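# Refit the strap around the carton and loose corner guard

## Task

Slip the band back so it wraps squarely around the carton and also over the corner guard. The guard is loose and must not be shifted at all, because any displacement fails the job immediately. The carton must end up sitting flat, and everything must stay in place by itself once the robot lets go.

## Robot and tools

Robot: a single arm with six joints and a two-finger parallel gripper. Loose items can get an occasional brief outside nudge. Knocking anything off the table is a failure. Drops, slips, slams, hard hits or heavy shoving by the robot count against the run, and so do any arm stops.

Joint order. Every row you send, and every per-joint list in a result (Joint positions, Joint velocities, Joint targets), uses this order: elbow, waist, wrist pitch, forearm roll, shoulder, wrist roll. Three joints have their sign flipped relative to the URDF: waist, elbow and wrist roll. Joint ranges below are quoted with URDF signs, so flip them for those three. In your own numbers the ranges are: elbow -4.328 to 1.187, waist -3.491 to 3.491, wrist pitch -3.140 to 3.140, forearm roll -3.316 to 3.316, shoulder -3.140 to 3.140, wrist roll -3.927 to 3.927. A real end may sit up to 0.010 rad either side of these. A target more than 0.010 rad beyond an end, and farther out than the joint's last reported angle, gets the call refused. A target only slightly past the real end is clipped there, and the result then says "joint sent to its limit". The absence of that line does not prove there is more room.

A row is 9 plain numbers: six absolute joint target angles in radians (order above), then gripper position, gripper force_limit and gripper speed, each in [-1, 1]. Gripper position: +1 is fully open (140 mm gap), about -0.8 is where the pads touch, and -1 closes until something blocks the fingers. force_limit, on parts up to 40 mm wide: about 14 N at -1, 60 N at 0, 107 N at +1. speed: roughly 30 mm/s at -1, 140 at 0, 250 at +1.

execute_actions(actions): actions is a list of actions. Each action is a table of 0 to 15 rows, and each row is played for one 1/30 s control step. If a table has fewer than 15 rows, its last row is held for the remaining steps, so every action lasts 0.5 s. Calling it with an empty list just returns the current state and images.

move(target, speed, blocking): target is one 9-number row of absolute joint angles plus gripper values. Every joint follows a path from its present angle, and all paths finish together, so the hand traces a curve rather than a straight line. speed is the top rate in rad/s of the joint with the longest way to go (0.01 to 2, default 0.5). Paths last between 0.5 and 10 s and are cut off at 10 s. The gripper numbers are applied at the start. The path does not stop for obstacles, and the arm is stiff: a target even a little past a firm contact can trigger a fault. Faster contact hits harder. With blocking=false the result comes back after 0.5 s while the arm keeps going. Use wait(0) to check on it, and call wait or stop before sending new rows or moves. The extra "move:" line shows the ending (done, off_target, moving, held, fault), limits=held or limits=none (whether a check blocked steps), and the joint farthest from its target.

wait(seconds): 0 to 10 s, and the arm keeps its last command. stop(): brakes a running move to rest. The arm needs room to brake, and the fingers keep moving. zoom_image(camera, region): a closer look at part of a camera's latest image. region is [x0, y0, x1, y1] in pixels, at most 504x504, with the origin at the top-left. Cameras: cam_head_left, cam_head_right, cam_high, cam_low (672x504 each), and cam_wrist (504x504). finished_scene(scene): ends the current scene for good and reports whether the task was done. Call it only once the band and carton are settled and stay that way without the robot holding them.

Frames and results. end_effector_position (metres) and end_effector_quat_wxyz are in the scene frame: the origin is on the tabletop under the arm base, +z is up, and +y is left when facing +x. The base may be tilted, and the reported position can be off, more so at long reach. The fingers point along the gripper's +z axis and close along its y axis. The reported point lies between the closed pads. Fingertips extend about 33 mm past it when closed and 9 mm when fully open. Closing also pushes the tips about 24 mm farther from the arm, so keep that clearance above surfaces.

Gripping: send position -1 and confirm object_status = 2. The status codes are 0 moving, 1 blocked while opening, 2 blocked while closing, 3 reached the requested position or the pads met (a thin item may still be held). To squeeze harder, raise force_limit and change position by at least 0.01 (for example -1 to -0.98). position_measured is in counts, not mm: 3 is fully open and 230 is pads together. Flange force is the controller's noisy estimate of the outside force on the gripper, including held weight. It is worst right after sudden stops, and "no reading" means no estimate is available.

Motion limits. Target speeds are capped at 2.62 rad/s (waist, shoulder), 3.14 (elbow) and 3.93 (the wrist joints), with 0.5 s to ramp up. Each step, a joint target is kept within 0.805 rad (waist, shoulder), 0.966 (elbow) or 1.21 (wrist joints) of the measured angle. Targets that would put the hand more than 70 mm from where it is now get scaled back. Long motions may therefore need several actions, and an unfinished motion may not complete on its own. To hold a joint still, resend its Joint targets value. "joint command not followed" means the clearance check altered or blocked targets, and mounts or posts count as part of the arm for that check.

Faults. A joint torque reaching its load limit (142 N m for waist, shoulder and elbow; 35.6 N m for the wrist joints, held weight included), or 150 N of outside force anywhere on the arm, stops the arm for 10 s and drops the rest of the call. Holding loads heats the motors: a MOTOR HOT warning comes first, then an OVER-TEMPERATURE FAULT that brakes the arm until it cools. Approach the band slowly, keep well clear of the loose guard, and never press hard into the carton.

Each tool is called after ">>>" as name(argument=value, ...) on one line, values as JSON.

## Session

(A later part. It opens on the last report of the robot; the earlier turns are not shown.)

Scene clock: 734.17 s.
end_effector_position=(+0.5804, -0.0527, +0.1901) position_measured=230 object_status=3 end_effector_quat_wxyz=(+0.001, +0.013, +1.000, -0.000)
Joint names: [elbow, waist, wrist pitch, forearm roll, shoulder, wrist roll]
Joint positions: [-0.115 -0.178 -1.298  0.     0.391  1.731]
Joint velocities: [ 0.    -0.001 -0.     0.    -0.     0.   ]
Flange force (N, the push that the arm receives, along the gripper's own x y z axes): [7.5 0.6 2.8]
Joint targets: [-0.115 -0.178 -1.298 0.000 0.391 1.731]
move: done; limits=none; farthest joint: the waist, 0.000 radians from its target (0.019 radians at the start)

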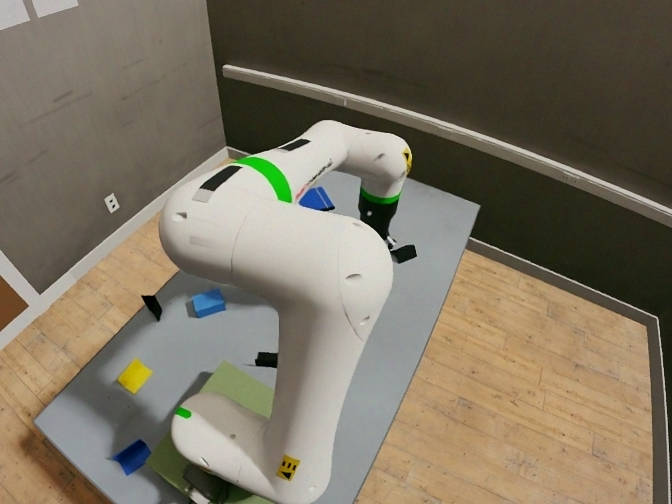

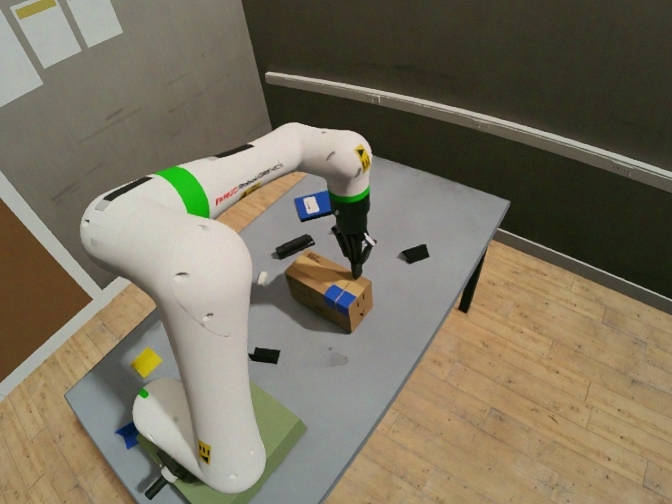

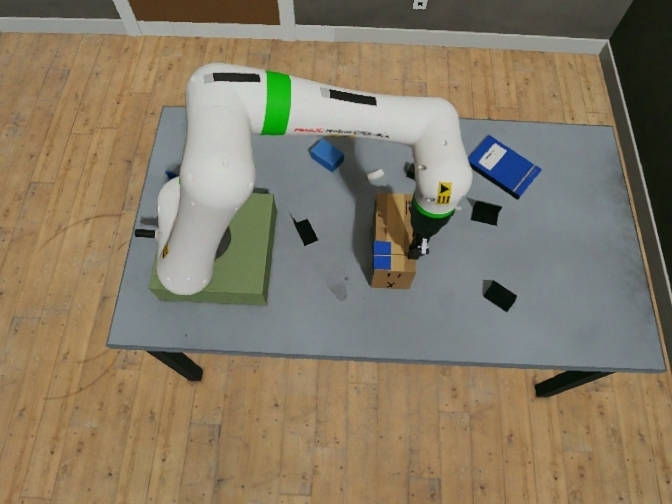

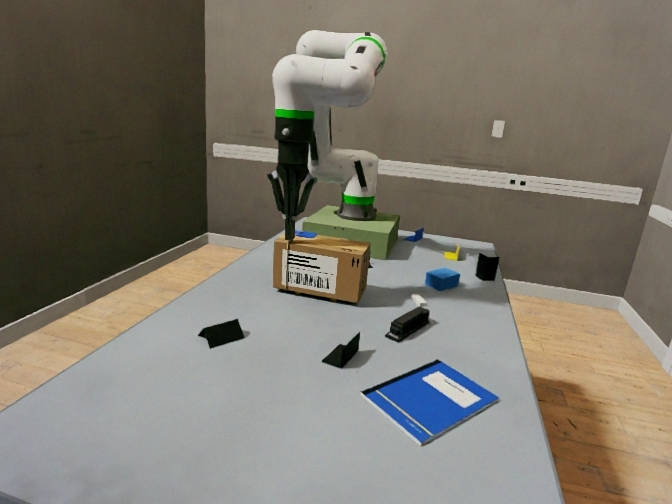

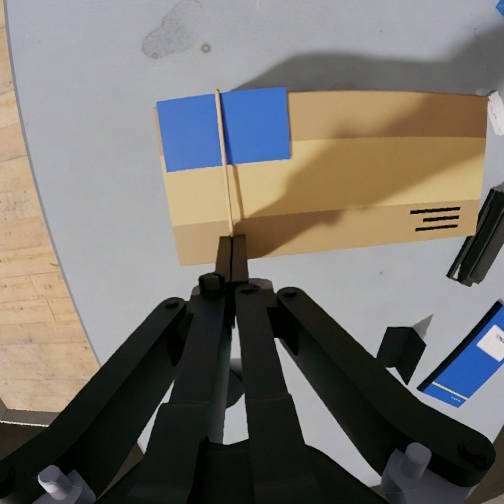

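>>> move(target=[-0.09448,-0.17838,-1.27980,0,0.38928,1.73157,-1,-0.7,-1], speed=0.05)

>>> execute_actions(actions=[[[-0.09448,-0.17838,-1.27980,0,0.38928,1.73157,-0.62,-0.7,-1]]])

>>> zoom_image(camera="cam_wrist", region=[140, 60, 340, 320])

>>> zoom_image(camera="cam_low", region=[262, 200, 382, 310])

Scene clock: 750.77 s.
end_effector_position=(+0.5776, -0.0527, +0.1828) position_measured=230 object_status=3 end_effector_quat_wxyz=(+0.001, +0.013, +1.000, -0.000)
Joint names: [elbow, waist, wrist pitch, forearm roll, shoulder, wrist roll]
Joint positions: [-0.094 -0.178 -1.28  -0.     0.389  1.732]
Joint velocities: [ 0.     0.001  0.001  0.     0.    -0.   ]
Flange force (N, the push that the arm receives, along the gripper's own x y z axes): [3.4 2.0 0.2]
Joint targets: [-0.094 -0.178 -1.280 0.000 0.389 1.732]
move: done; limits=none; farthest joint: the waist, 0.000 radians from its target (0.001 radians at the start)

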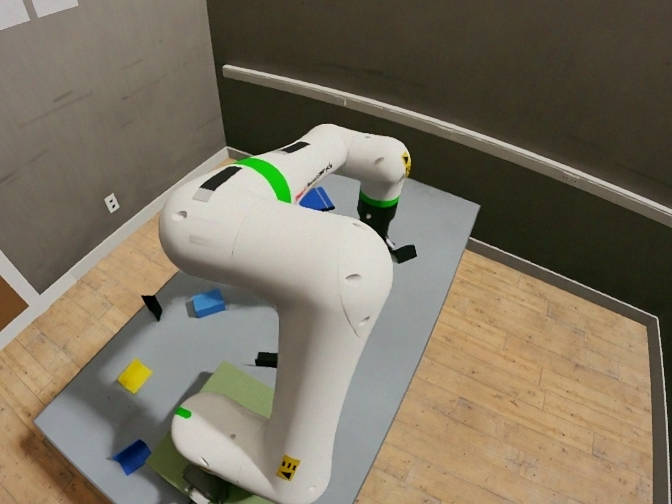

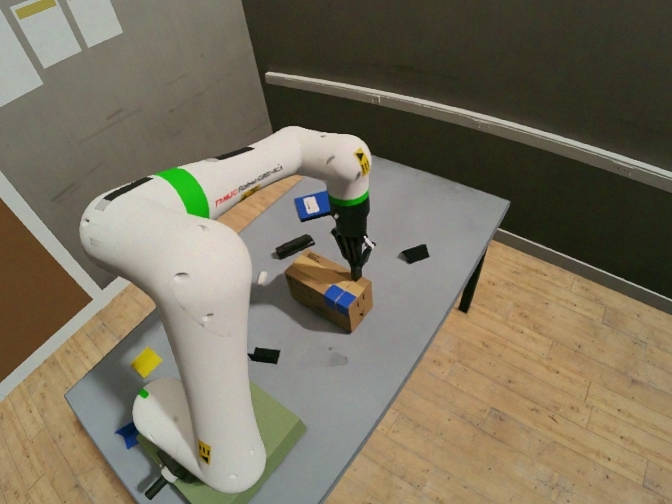

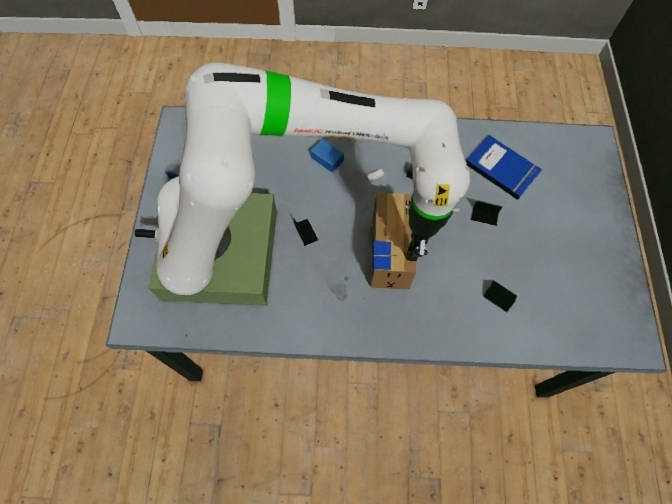

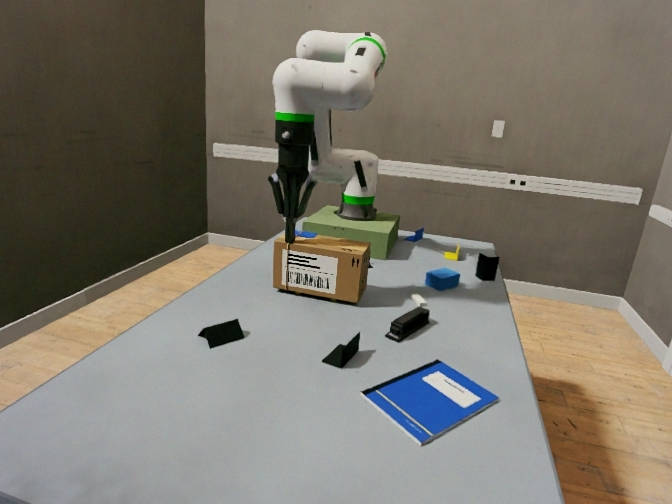

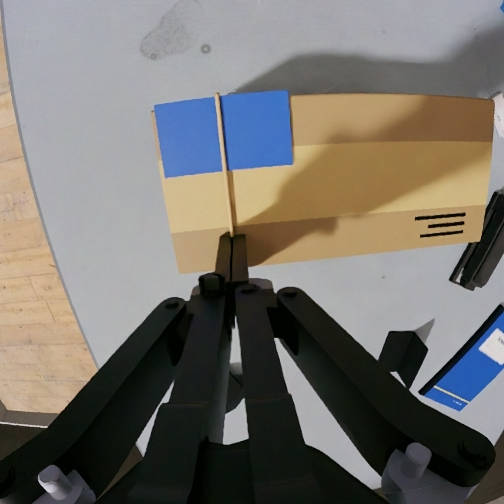

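Scene clock: 751.27 s.
end_effector_position=(+0.5776, -0.0527, +0.1828) position_measured=208 object_status=0 end_effector_quat_wxyz=(+0.001, +0.013, +1.000, -0.000)
Joint names: [elbow, waist, wrist pitch, forearm roll, shoulder, wrist roll]
Joint positions: [-0.094 -0.178 -1.28   0.     0.389  1.732]
Joint velocities: [ 0.    -0.001 -0.001  0.     0.     0.   ]
Flange force (N, the push that the arm receives, along the gripper's own x y z axes): [4.9 1.1 -1.0]
Joint targets: [-0.094 -0.178 -1.280 0.000 0.389 1.732]

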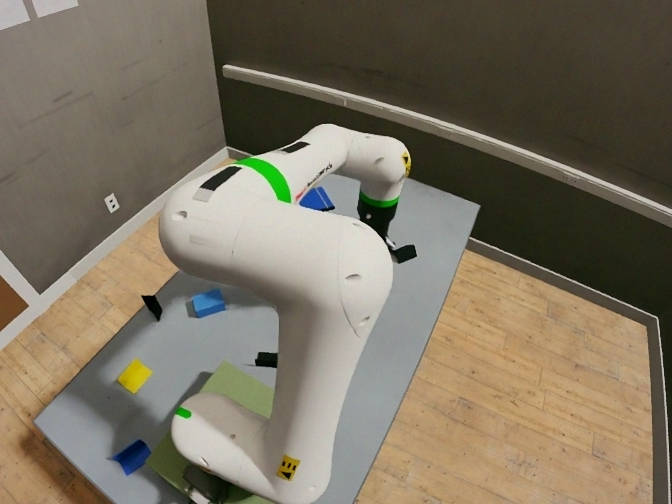

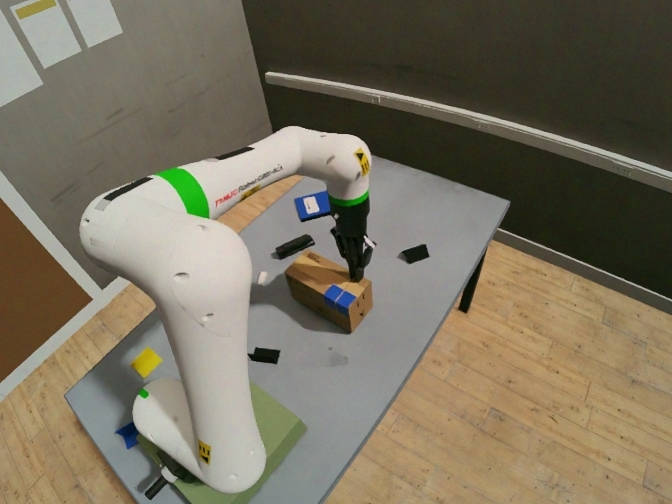

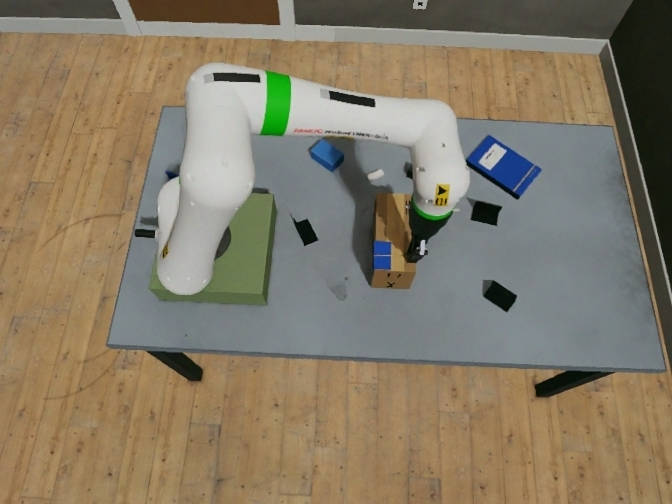

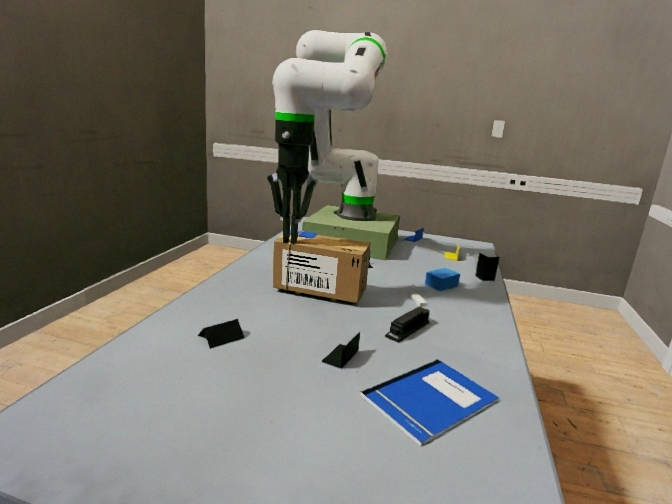

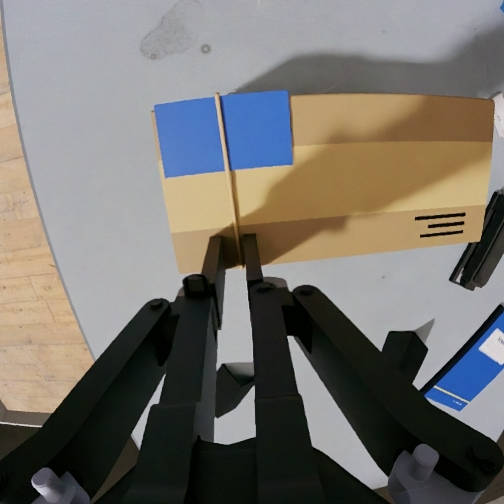

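Region (140, 60, 340, 320) of cam_wrist's 504x504 image, scaled by 1.938, with more detail than that image has; it fills the left 388 columns of this view, and the rest is white.

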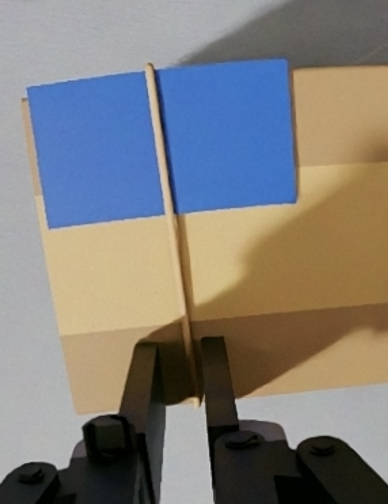

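Region (262, 200, 382, 310) of cam_low's 672x504 image, scaled by 4.200, with more detail than that image has; it fills the top 462 rows of this view, and the rest is white.

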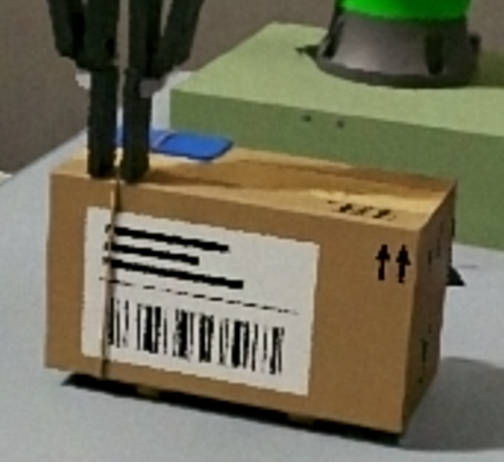

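>>> execute_actions(actions=[])

>>> zoom_image(camera="cam_wrist", region=[160, 190, 280, 290])

>>> zoom_image(camera="cam_wrist", region=[140, 60, 340, 320])

>>> zoom_image(camera="cam_low", region=[262, 200, 382, 310])

Scene clock: 756.60 s.
end_effector_position=(+0.5776, -0.0527, +0.1828) position_measured=208 object_status=3 end_effector_quat_wxyz=(+0.001, +0.013, +1.000, -0.000)
Joint names: [elbow, waist, wrist pitch, forearm roll, shoulder, wrist roll]
Joint positions: [-0.094 -0.178 -1.28   0.     0.389  1.732]
Joint velocities: [-0.    -0.001  0.001  0.    -0.     0.   ]
Flange force (N, the push that the arm receives, along the gripper's own x y z axes): [4.1 0.4 0.1]
Joint targets: [-0.094 -0.178 -1.280 0.000 0.389 1.732]

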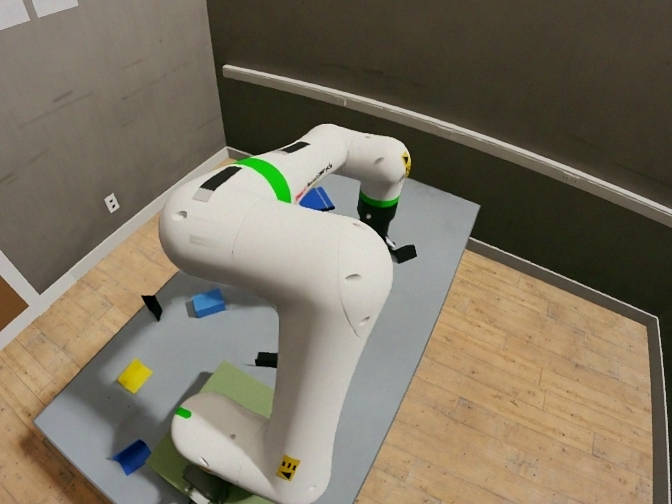

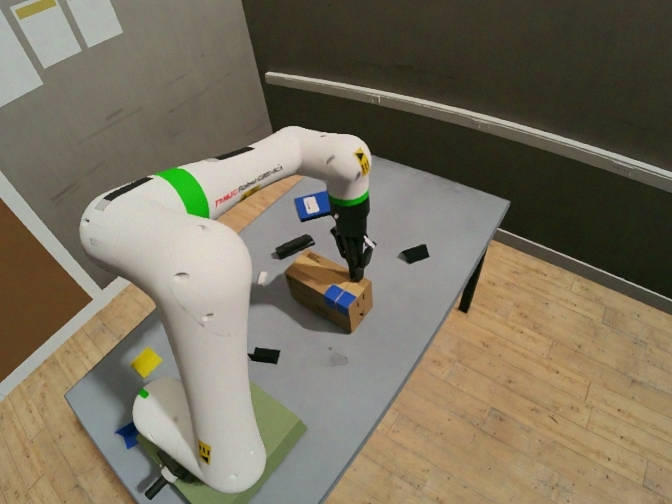

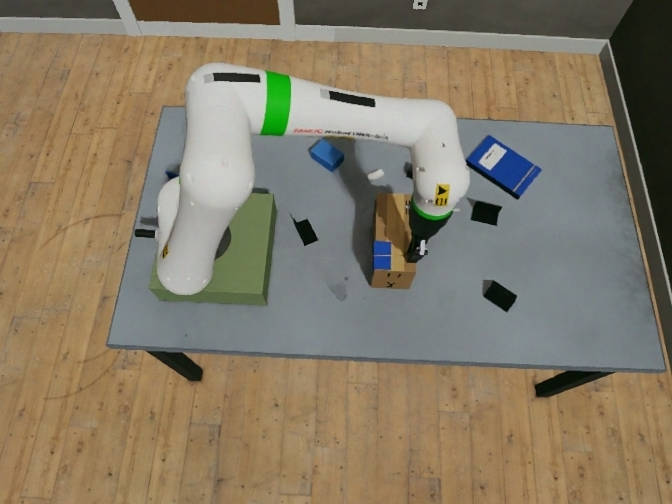

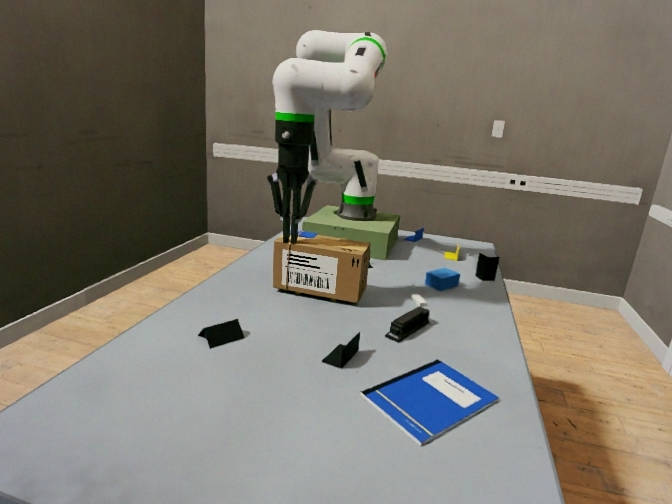

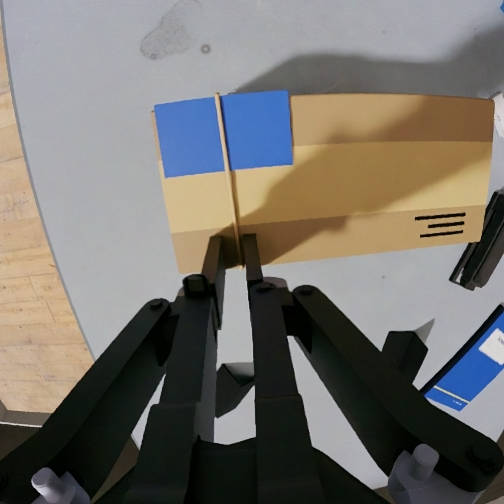

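Region (160, 190, 280, 290) of cam_wrist's 504x504 image, scaled by 4.200, with more detail than that image has.

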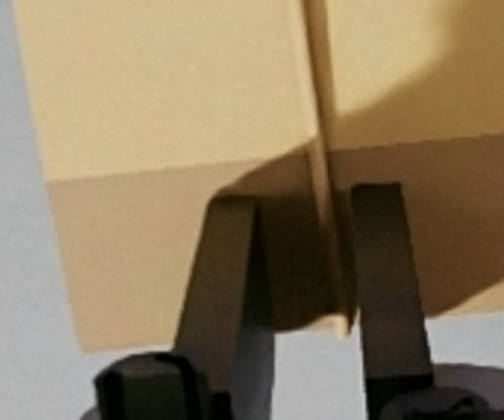

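Region (140, 60, 340, 320) of cam_wrist's 504x504 image, scaled by 1.938, with more detail than that image has; it fills the left 388 columns of this view, and the rest is white.

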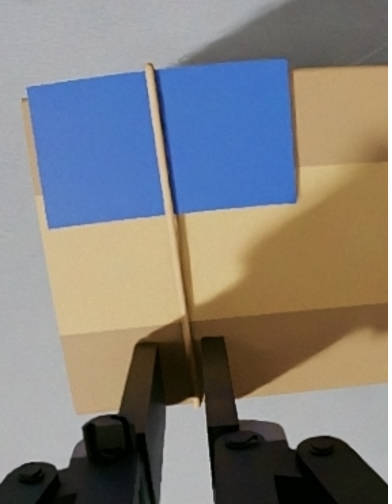

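Region (262, 200, 382, 310) of cam_low's 672x504 image, scaled by 4.200, with more detail than that image has; it fills the top 462 rows of this view, and the rest is white.

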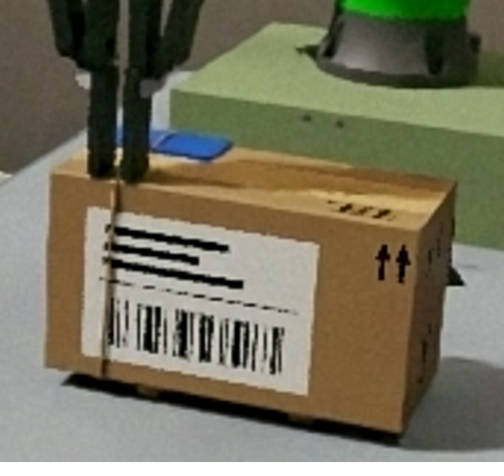

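>>> zoom_image(camera="cam_low", region=[268, 235, 318, 297])

>>> zoom_image(camera="cam_head_right", region=[315, 270, 380, 337])

Region (268, 235, 318, 297) of cam_low's 672x504 image, scaled by 8.129, with more detail than that image has; it fills the left 406 columns of this view, and the rest is white.

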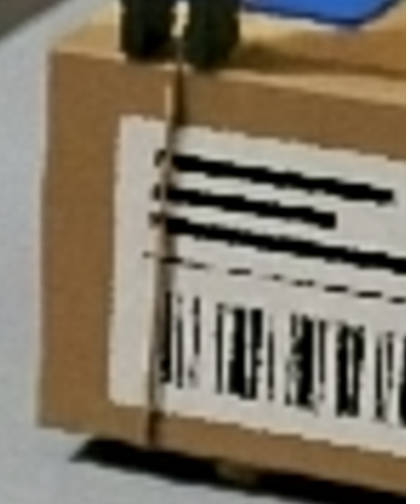

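Region (315, 270, 380, 337) of cam_head_right's 672x504 image, scaled by 7.522, with more detail than that image has; it fills the left 489 columns of this view, and the rest is white.

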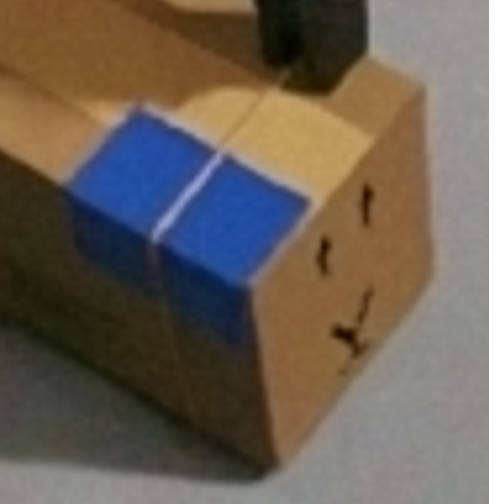

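>>> move(target=[-0.09290,-0.18377,-1.27813,0,0.38937,1.69696,-0.62,-0.7,-1], speed=0.1)

>>> zoom_image(camera="cam_wrist", region=[160, 190, 280, 290])

Scene clock: 815.00 s.
end_effector_position=(+0.5777, -0.0496, +0.1821) position_measured=208 object_status=3 end_effector_quat_wxyz=(+0.001, -0.007, +1.000, -0.001)
Joint names: [elbow, waist, wrist pitch, forearm roll, shoulder, wrist roll]
Joint positions: [-0.093 -0.184 -1.278 -0.     0.389  1.697]
Joint velocities: [-0.  0. -0. -0. -0. -0.]
Flange force (N, the push that the arm receives, along the gripper's own x y z axes): [5.4 -0.3 -0.4]
Joint targets: [-0.093 -0.184 -1.278 0.000 0.389 1.697]
move: done; limits=none; farthest joint: the waist, 0.000 radians from its target (0.005 radians at the start)

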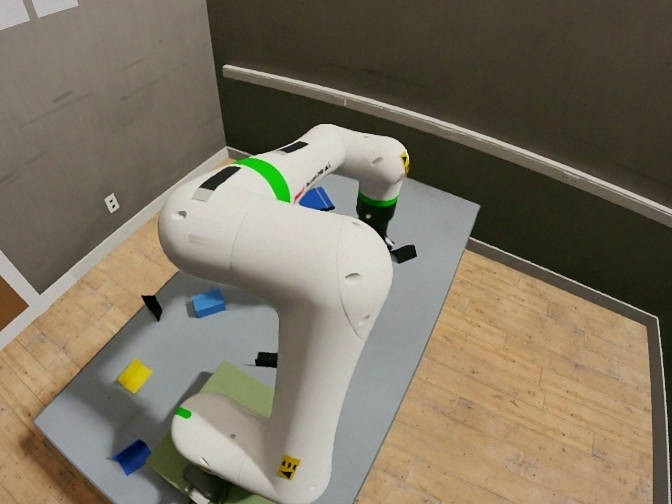

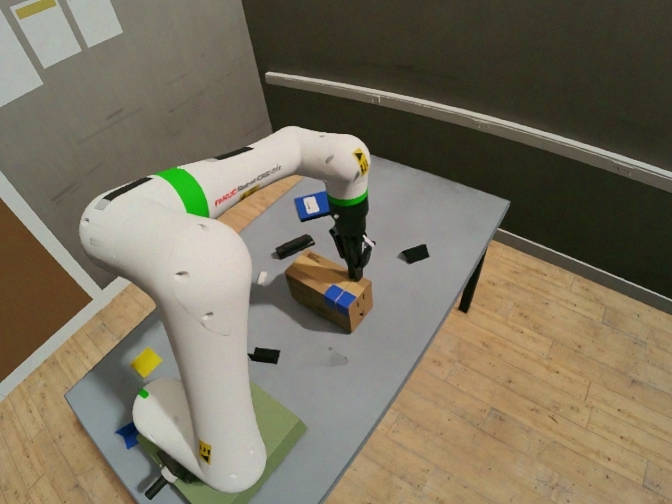

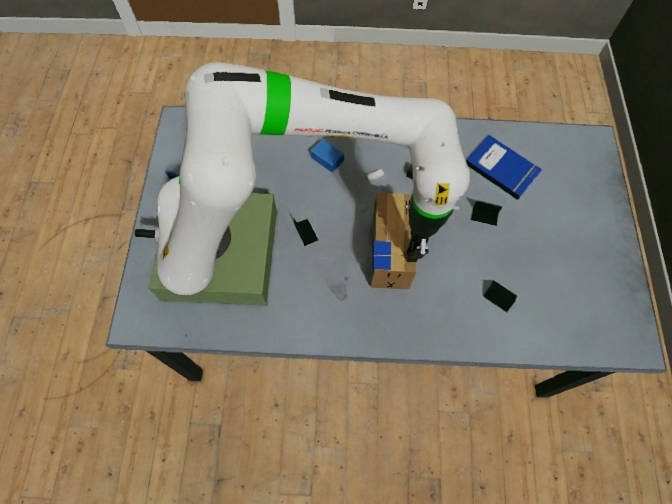

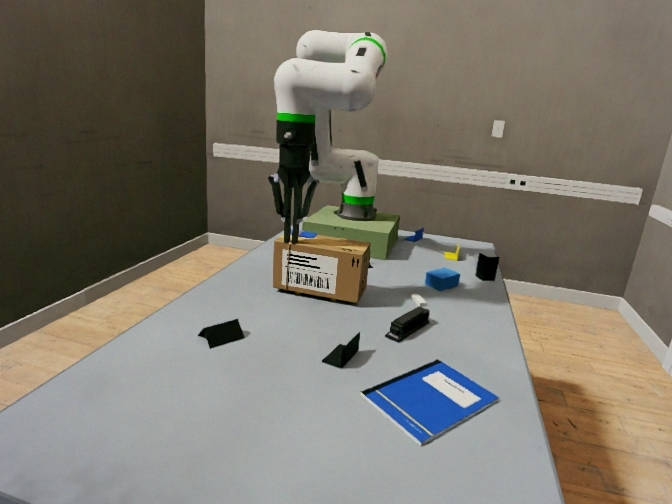

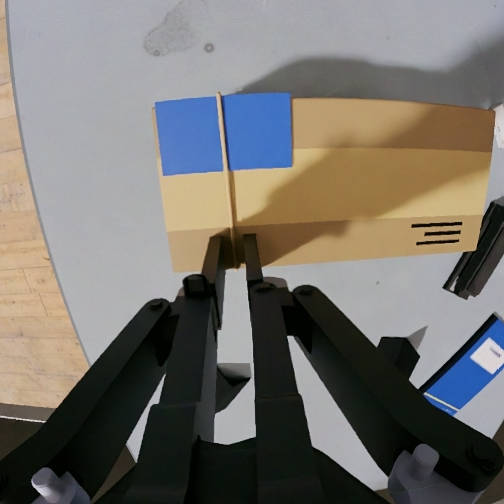

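Region (160, 190, 280, 290) of cam_wrist's 504x504 image, scaled by 4.200, with more detail than that image has.

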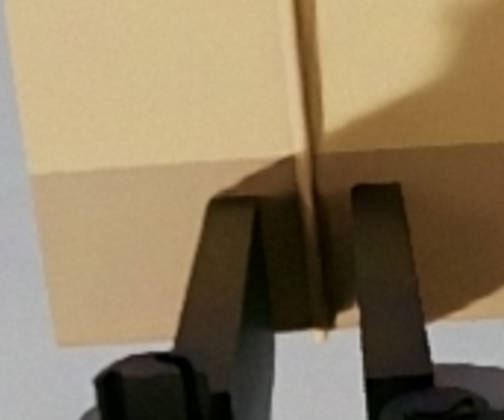

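Centred. Close, then lift and shift.

>>> execute_actions(actions=[[[-0.09290,-0.18377,-1.27813,0,0.38937,1.69696,-1,-0.7,-1]]])

>>> wait(seconds=0.3)

>>> move(target=[-0.11053,-0.17879,-1.29355,0,0.39158,1.71898,-1,-0.7,-1], speed=0.06)

>>> zoom_image(camera="cam_wrist", region=[140, 60, 340, 320])

>>> zoom_image(camera="cam_low", region=[268, 225, 318, 297])

Scene clock: 825.87 s.
end_effector_position=(+0.5777, -0.0496, +0.1821) position_measured=229 object_status=0 end_effector_quat_wxyz=(+0.001, -0.007, +1.000, -0.001)
Joint names: [elbow, waist, wrist pitch, forearm roll, shoulder, wrist roll]
Joint positions: [-0.093 -0.184 -1.278  0.     0.389  1.697]
Joint velocities: [ 0.     0.     0.002  0.    -0.     0.   ]
Flange force (N, the push that the arm receives, along the gripper's own x y z axes): [2.8 0.4 -2.1]
Joint targets: [-0.093 -0.184 -1.278 0.000 0.389 1.697]

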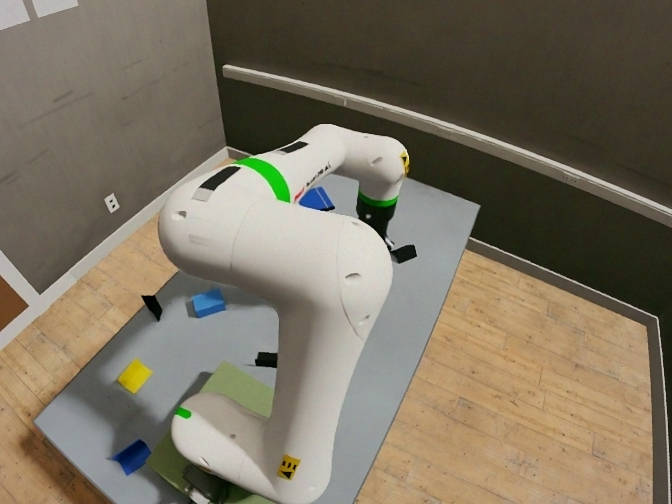

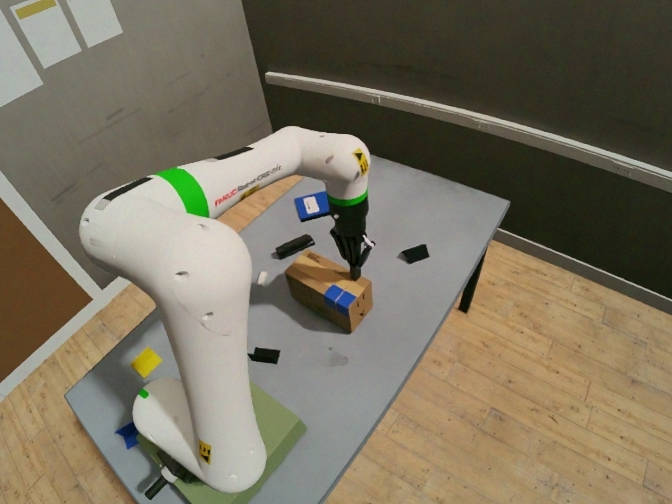

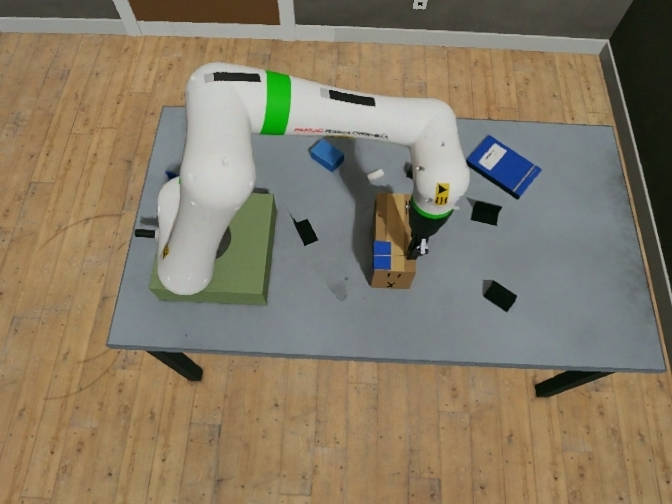

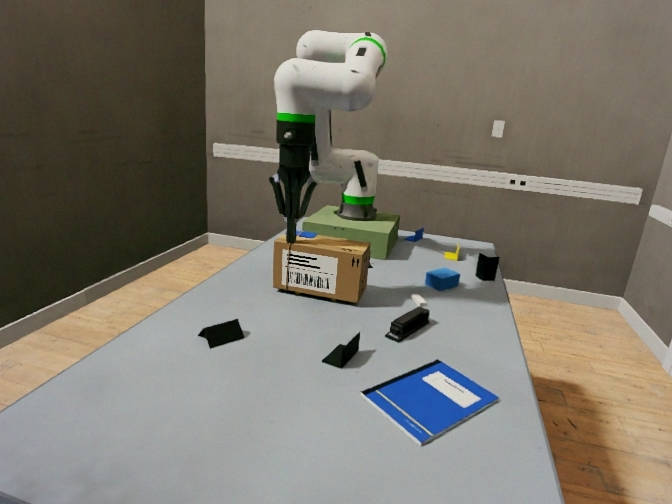

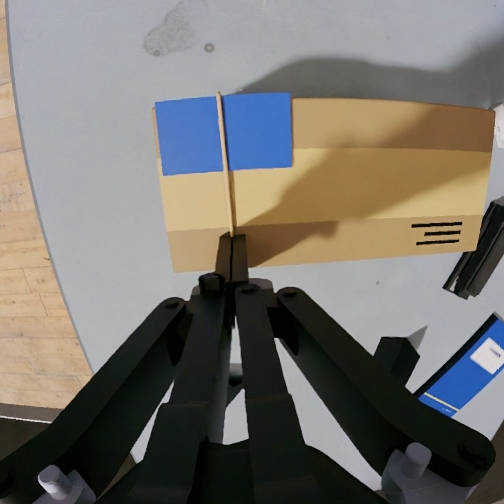

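Scene clock: 826.17 s.
end_effector_position=(+0.5777, -0.0496, +0.1821) position_measured=230 object_status=3 end_effector_quat_wxyz=(+0.001, -0.007, +1.000, -0.001)
Joint names: [elbow, waist, wrist pitch, forearm roll, shoulder, wrist roll]
Joint positions: [-0.093 -0.184 -1.278  0.     0.389  1.697]
Joint velocities: [-0.     0.001 -0.     0.     0.001 -0.   ]
Flange force (N, the push that the arm receives, along the gripper's own x y z axes): [3.5 3.6 -1.3]
Joint targets: [-0.093 -0.184 -1.278 0.000 0.389 1.697]
wait: 0.30 s; at rest by 0.17 s

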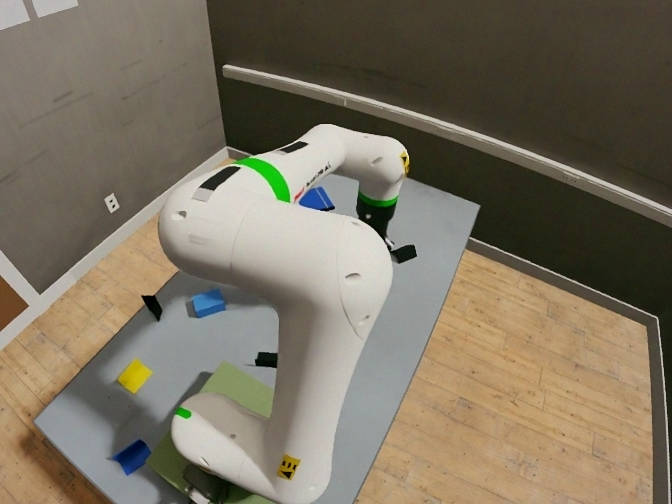

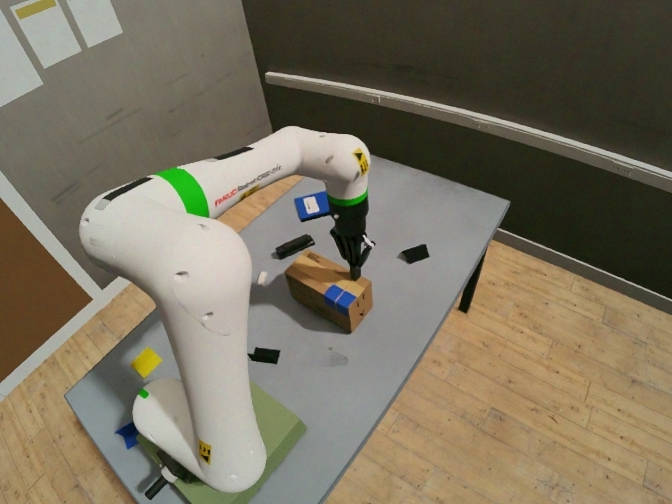

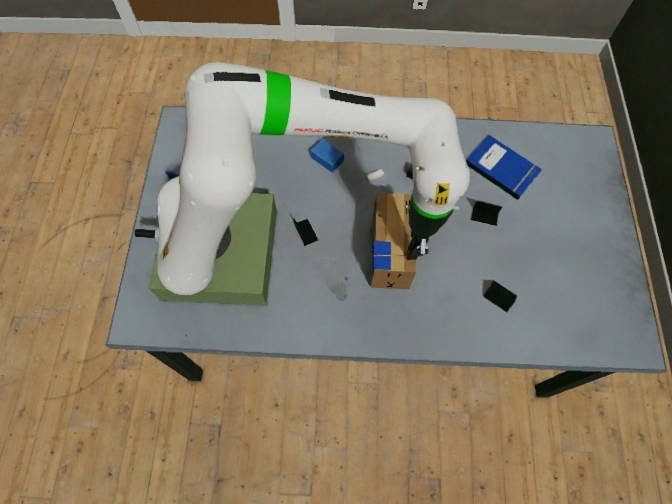

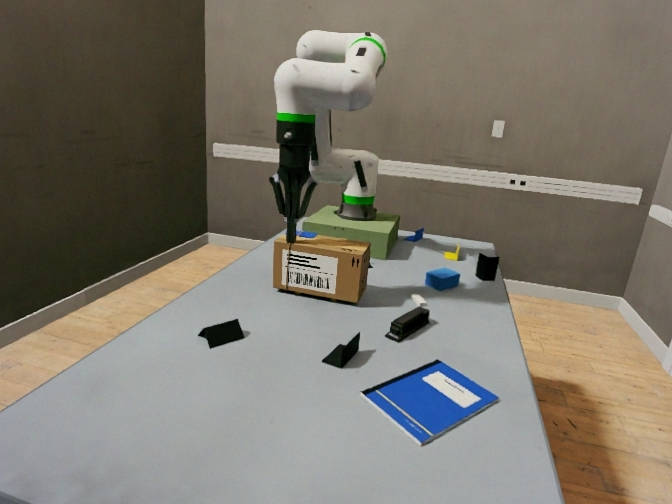

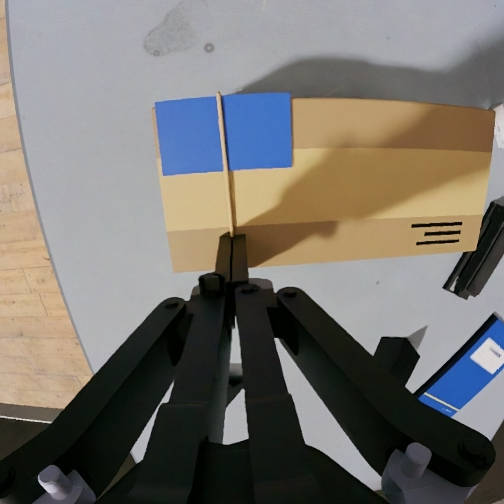

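Scene clock: 826.90 s.
end_effector_position=(+0.5801, -0.0521, +0.1881) position_measured=230 object_status=3 end_effector_quat_wxyz=(+0.001, +0.006, +1.000, -0.000)
Joint names: [elbow, waist, wrist pitch, forearm roll, shoulder, wrist roll]
Joint positions: [-0.111 -0.179 -1.294 -0.     0.392  1.719]
Joint velocities: [-0.     0.001 -0.     0.    -0.001  0.   ]
Flange force (N, the push that the arm receives, along the gripper's own x y z axes): [7.8 -0.1 1.2]
Joint targets: [-0.111 -0.179 -1.294 0.000 0.392 1.719]
move: done; limits=none; farthest joint: the waist, 0.000 radians from its target (0.005 radians at the start)

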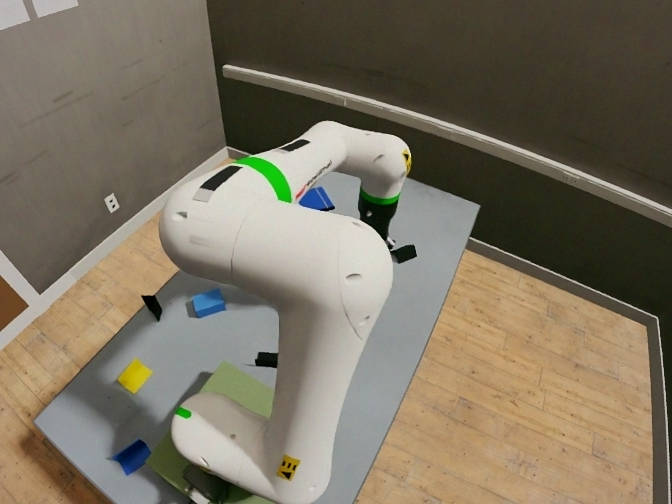

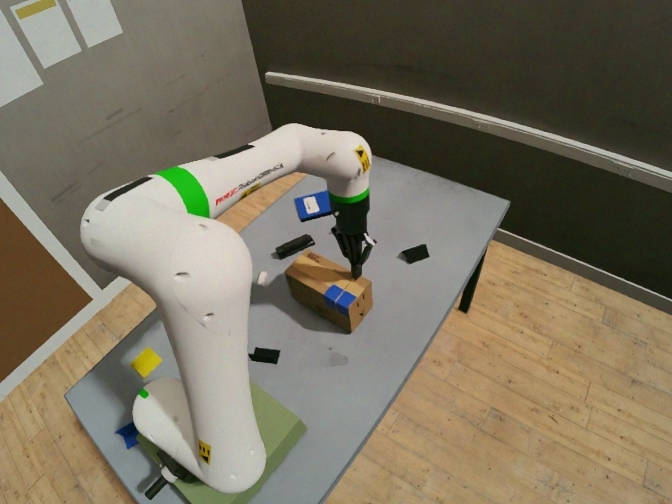

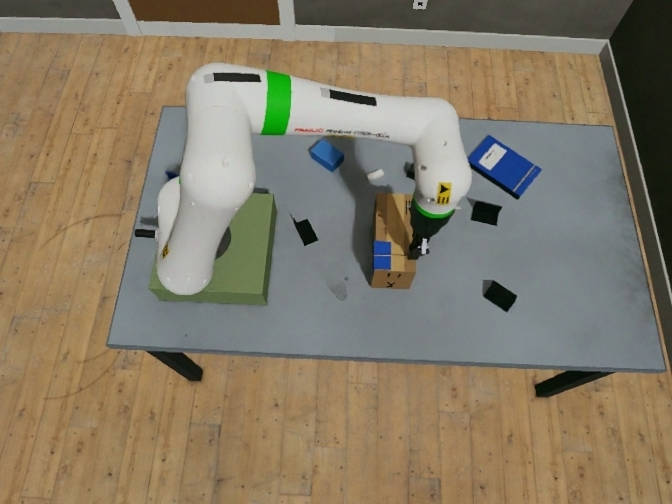

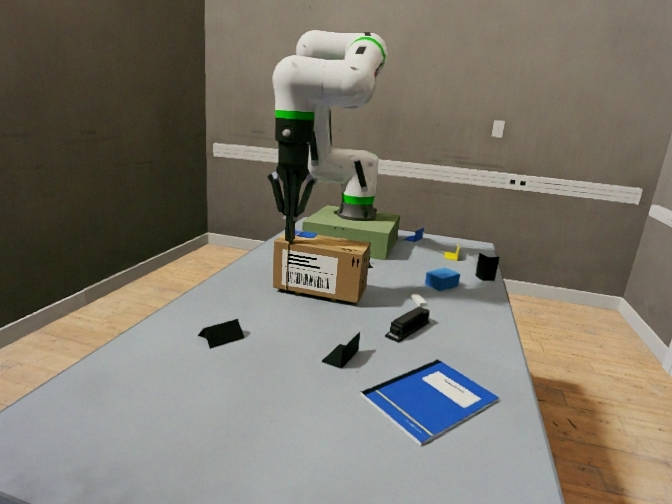

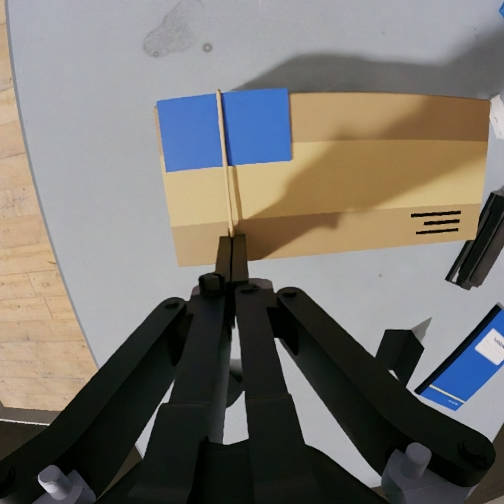

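Region (140, 60, 340, 320) of cam_wrist's 504x504 image, scaled by 1.938, with more detail than that image has; it fills the left 388 columns of this view, and the rest is white.

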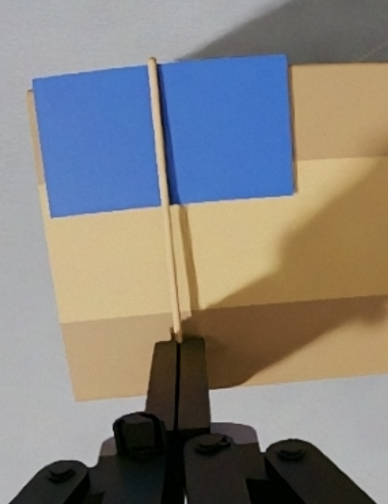

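Region (268, 225, 318, 297) of cam_low's 672x504 image, scaled by 7.000, with more detail than that image has; it fills the left 350 columns of this view, and the rest is white.

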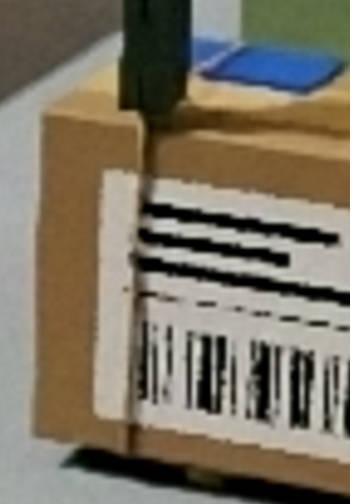

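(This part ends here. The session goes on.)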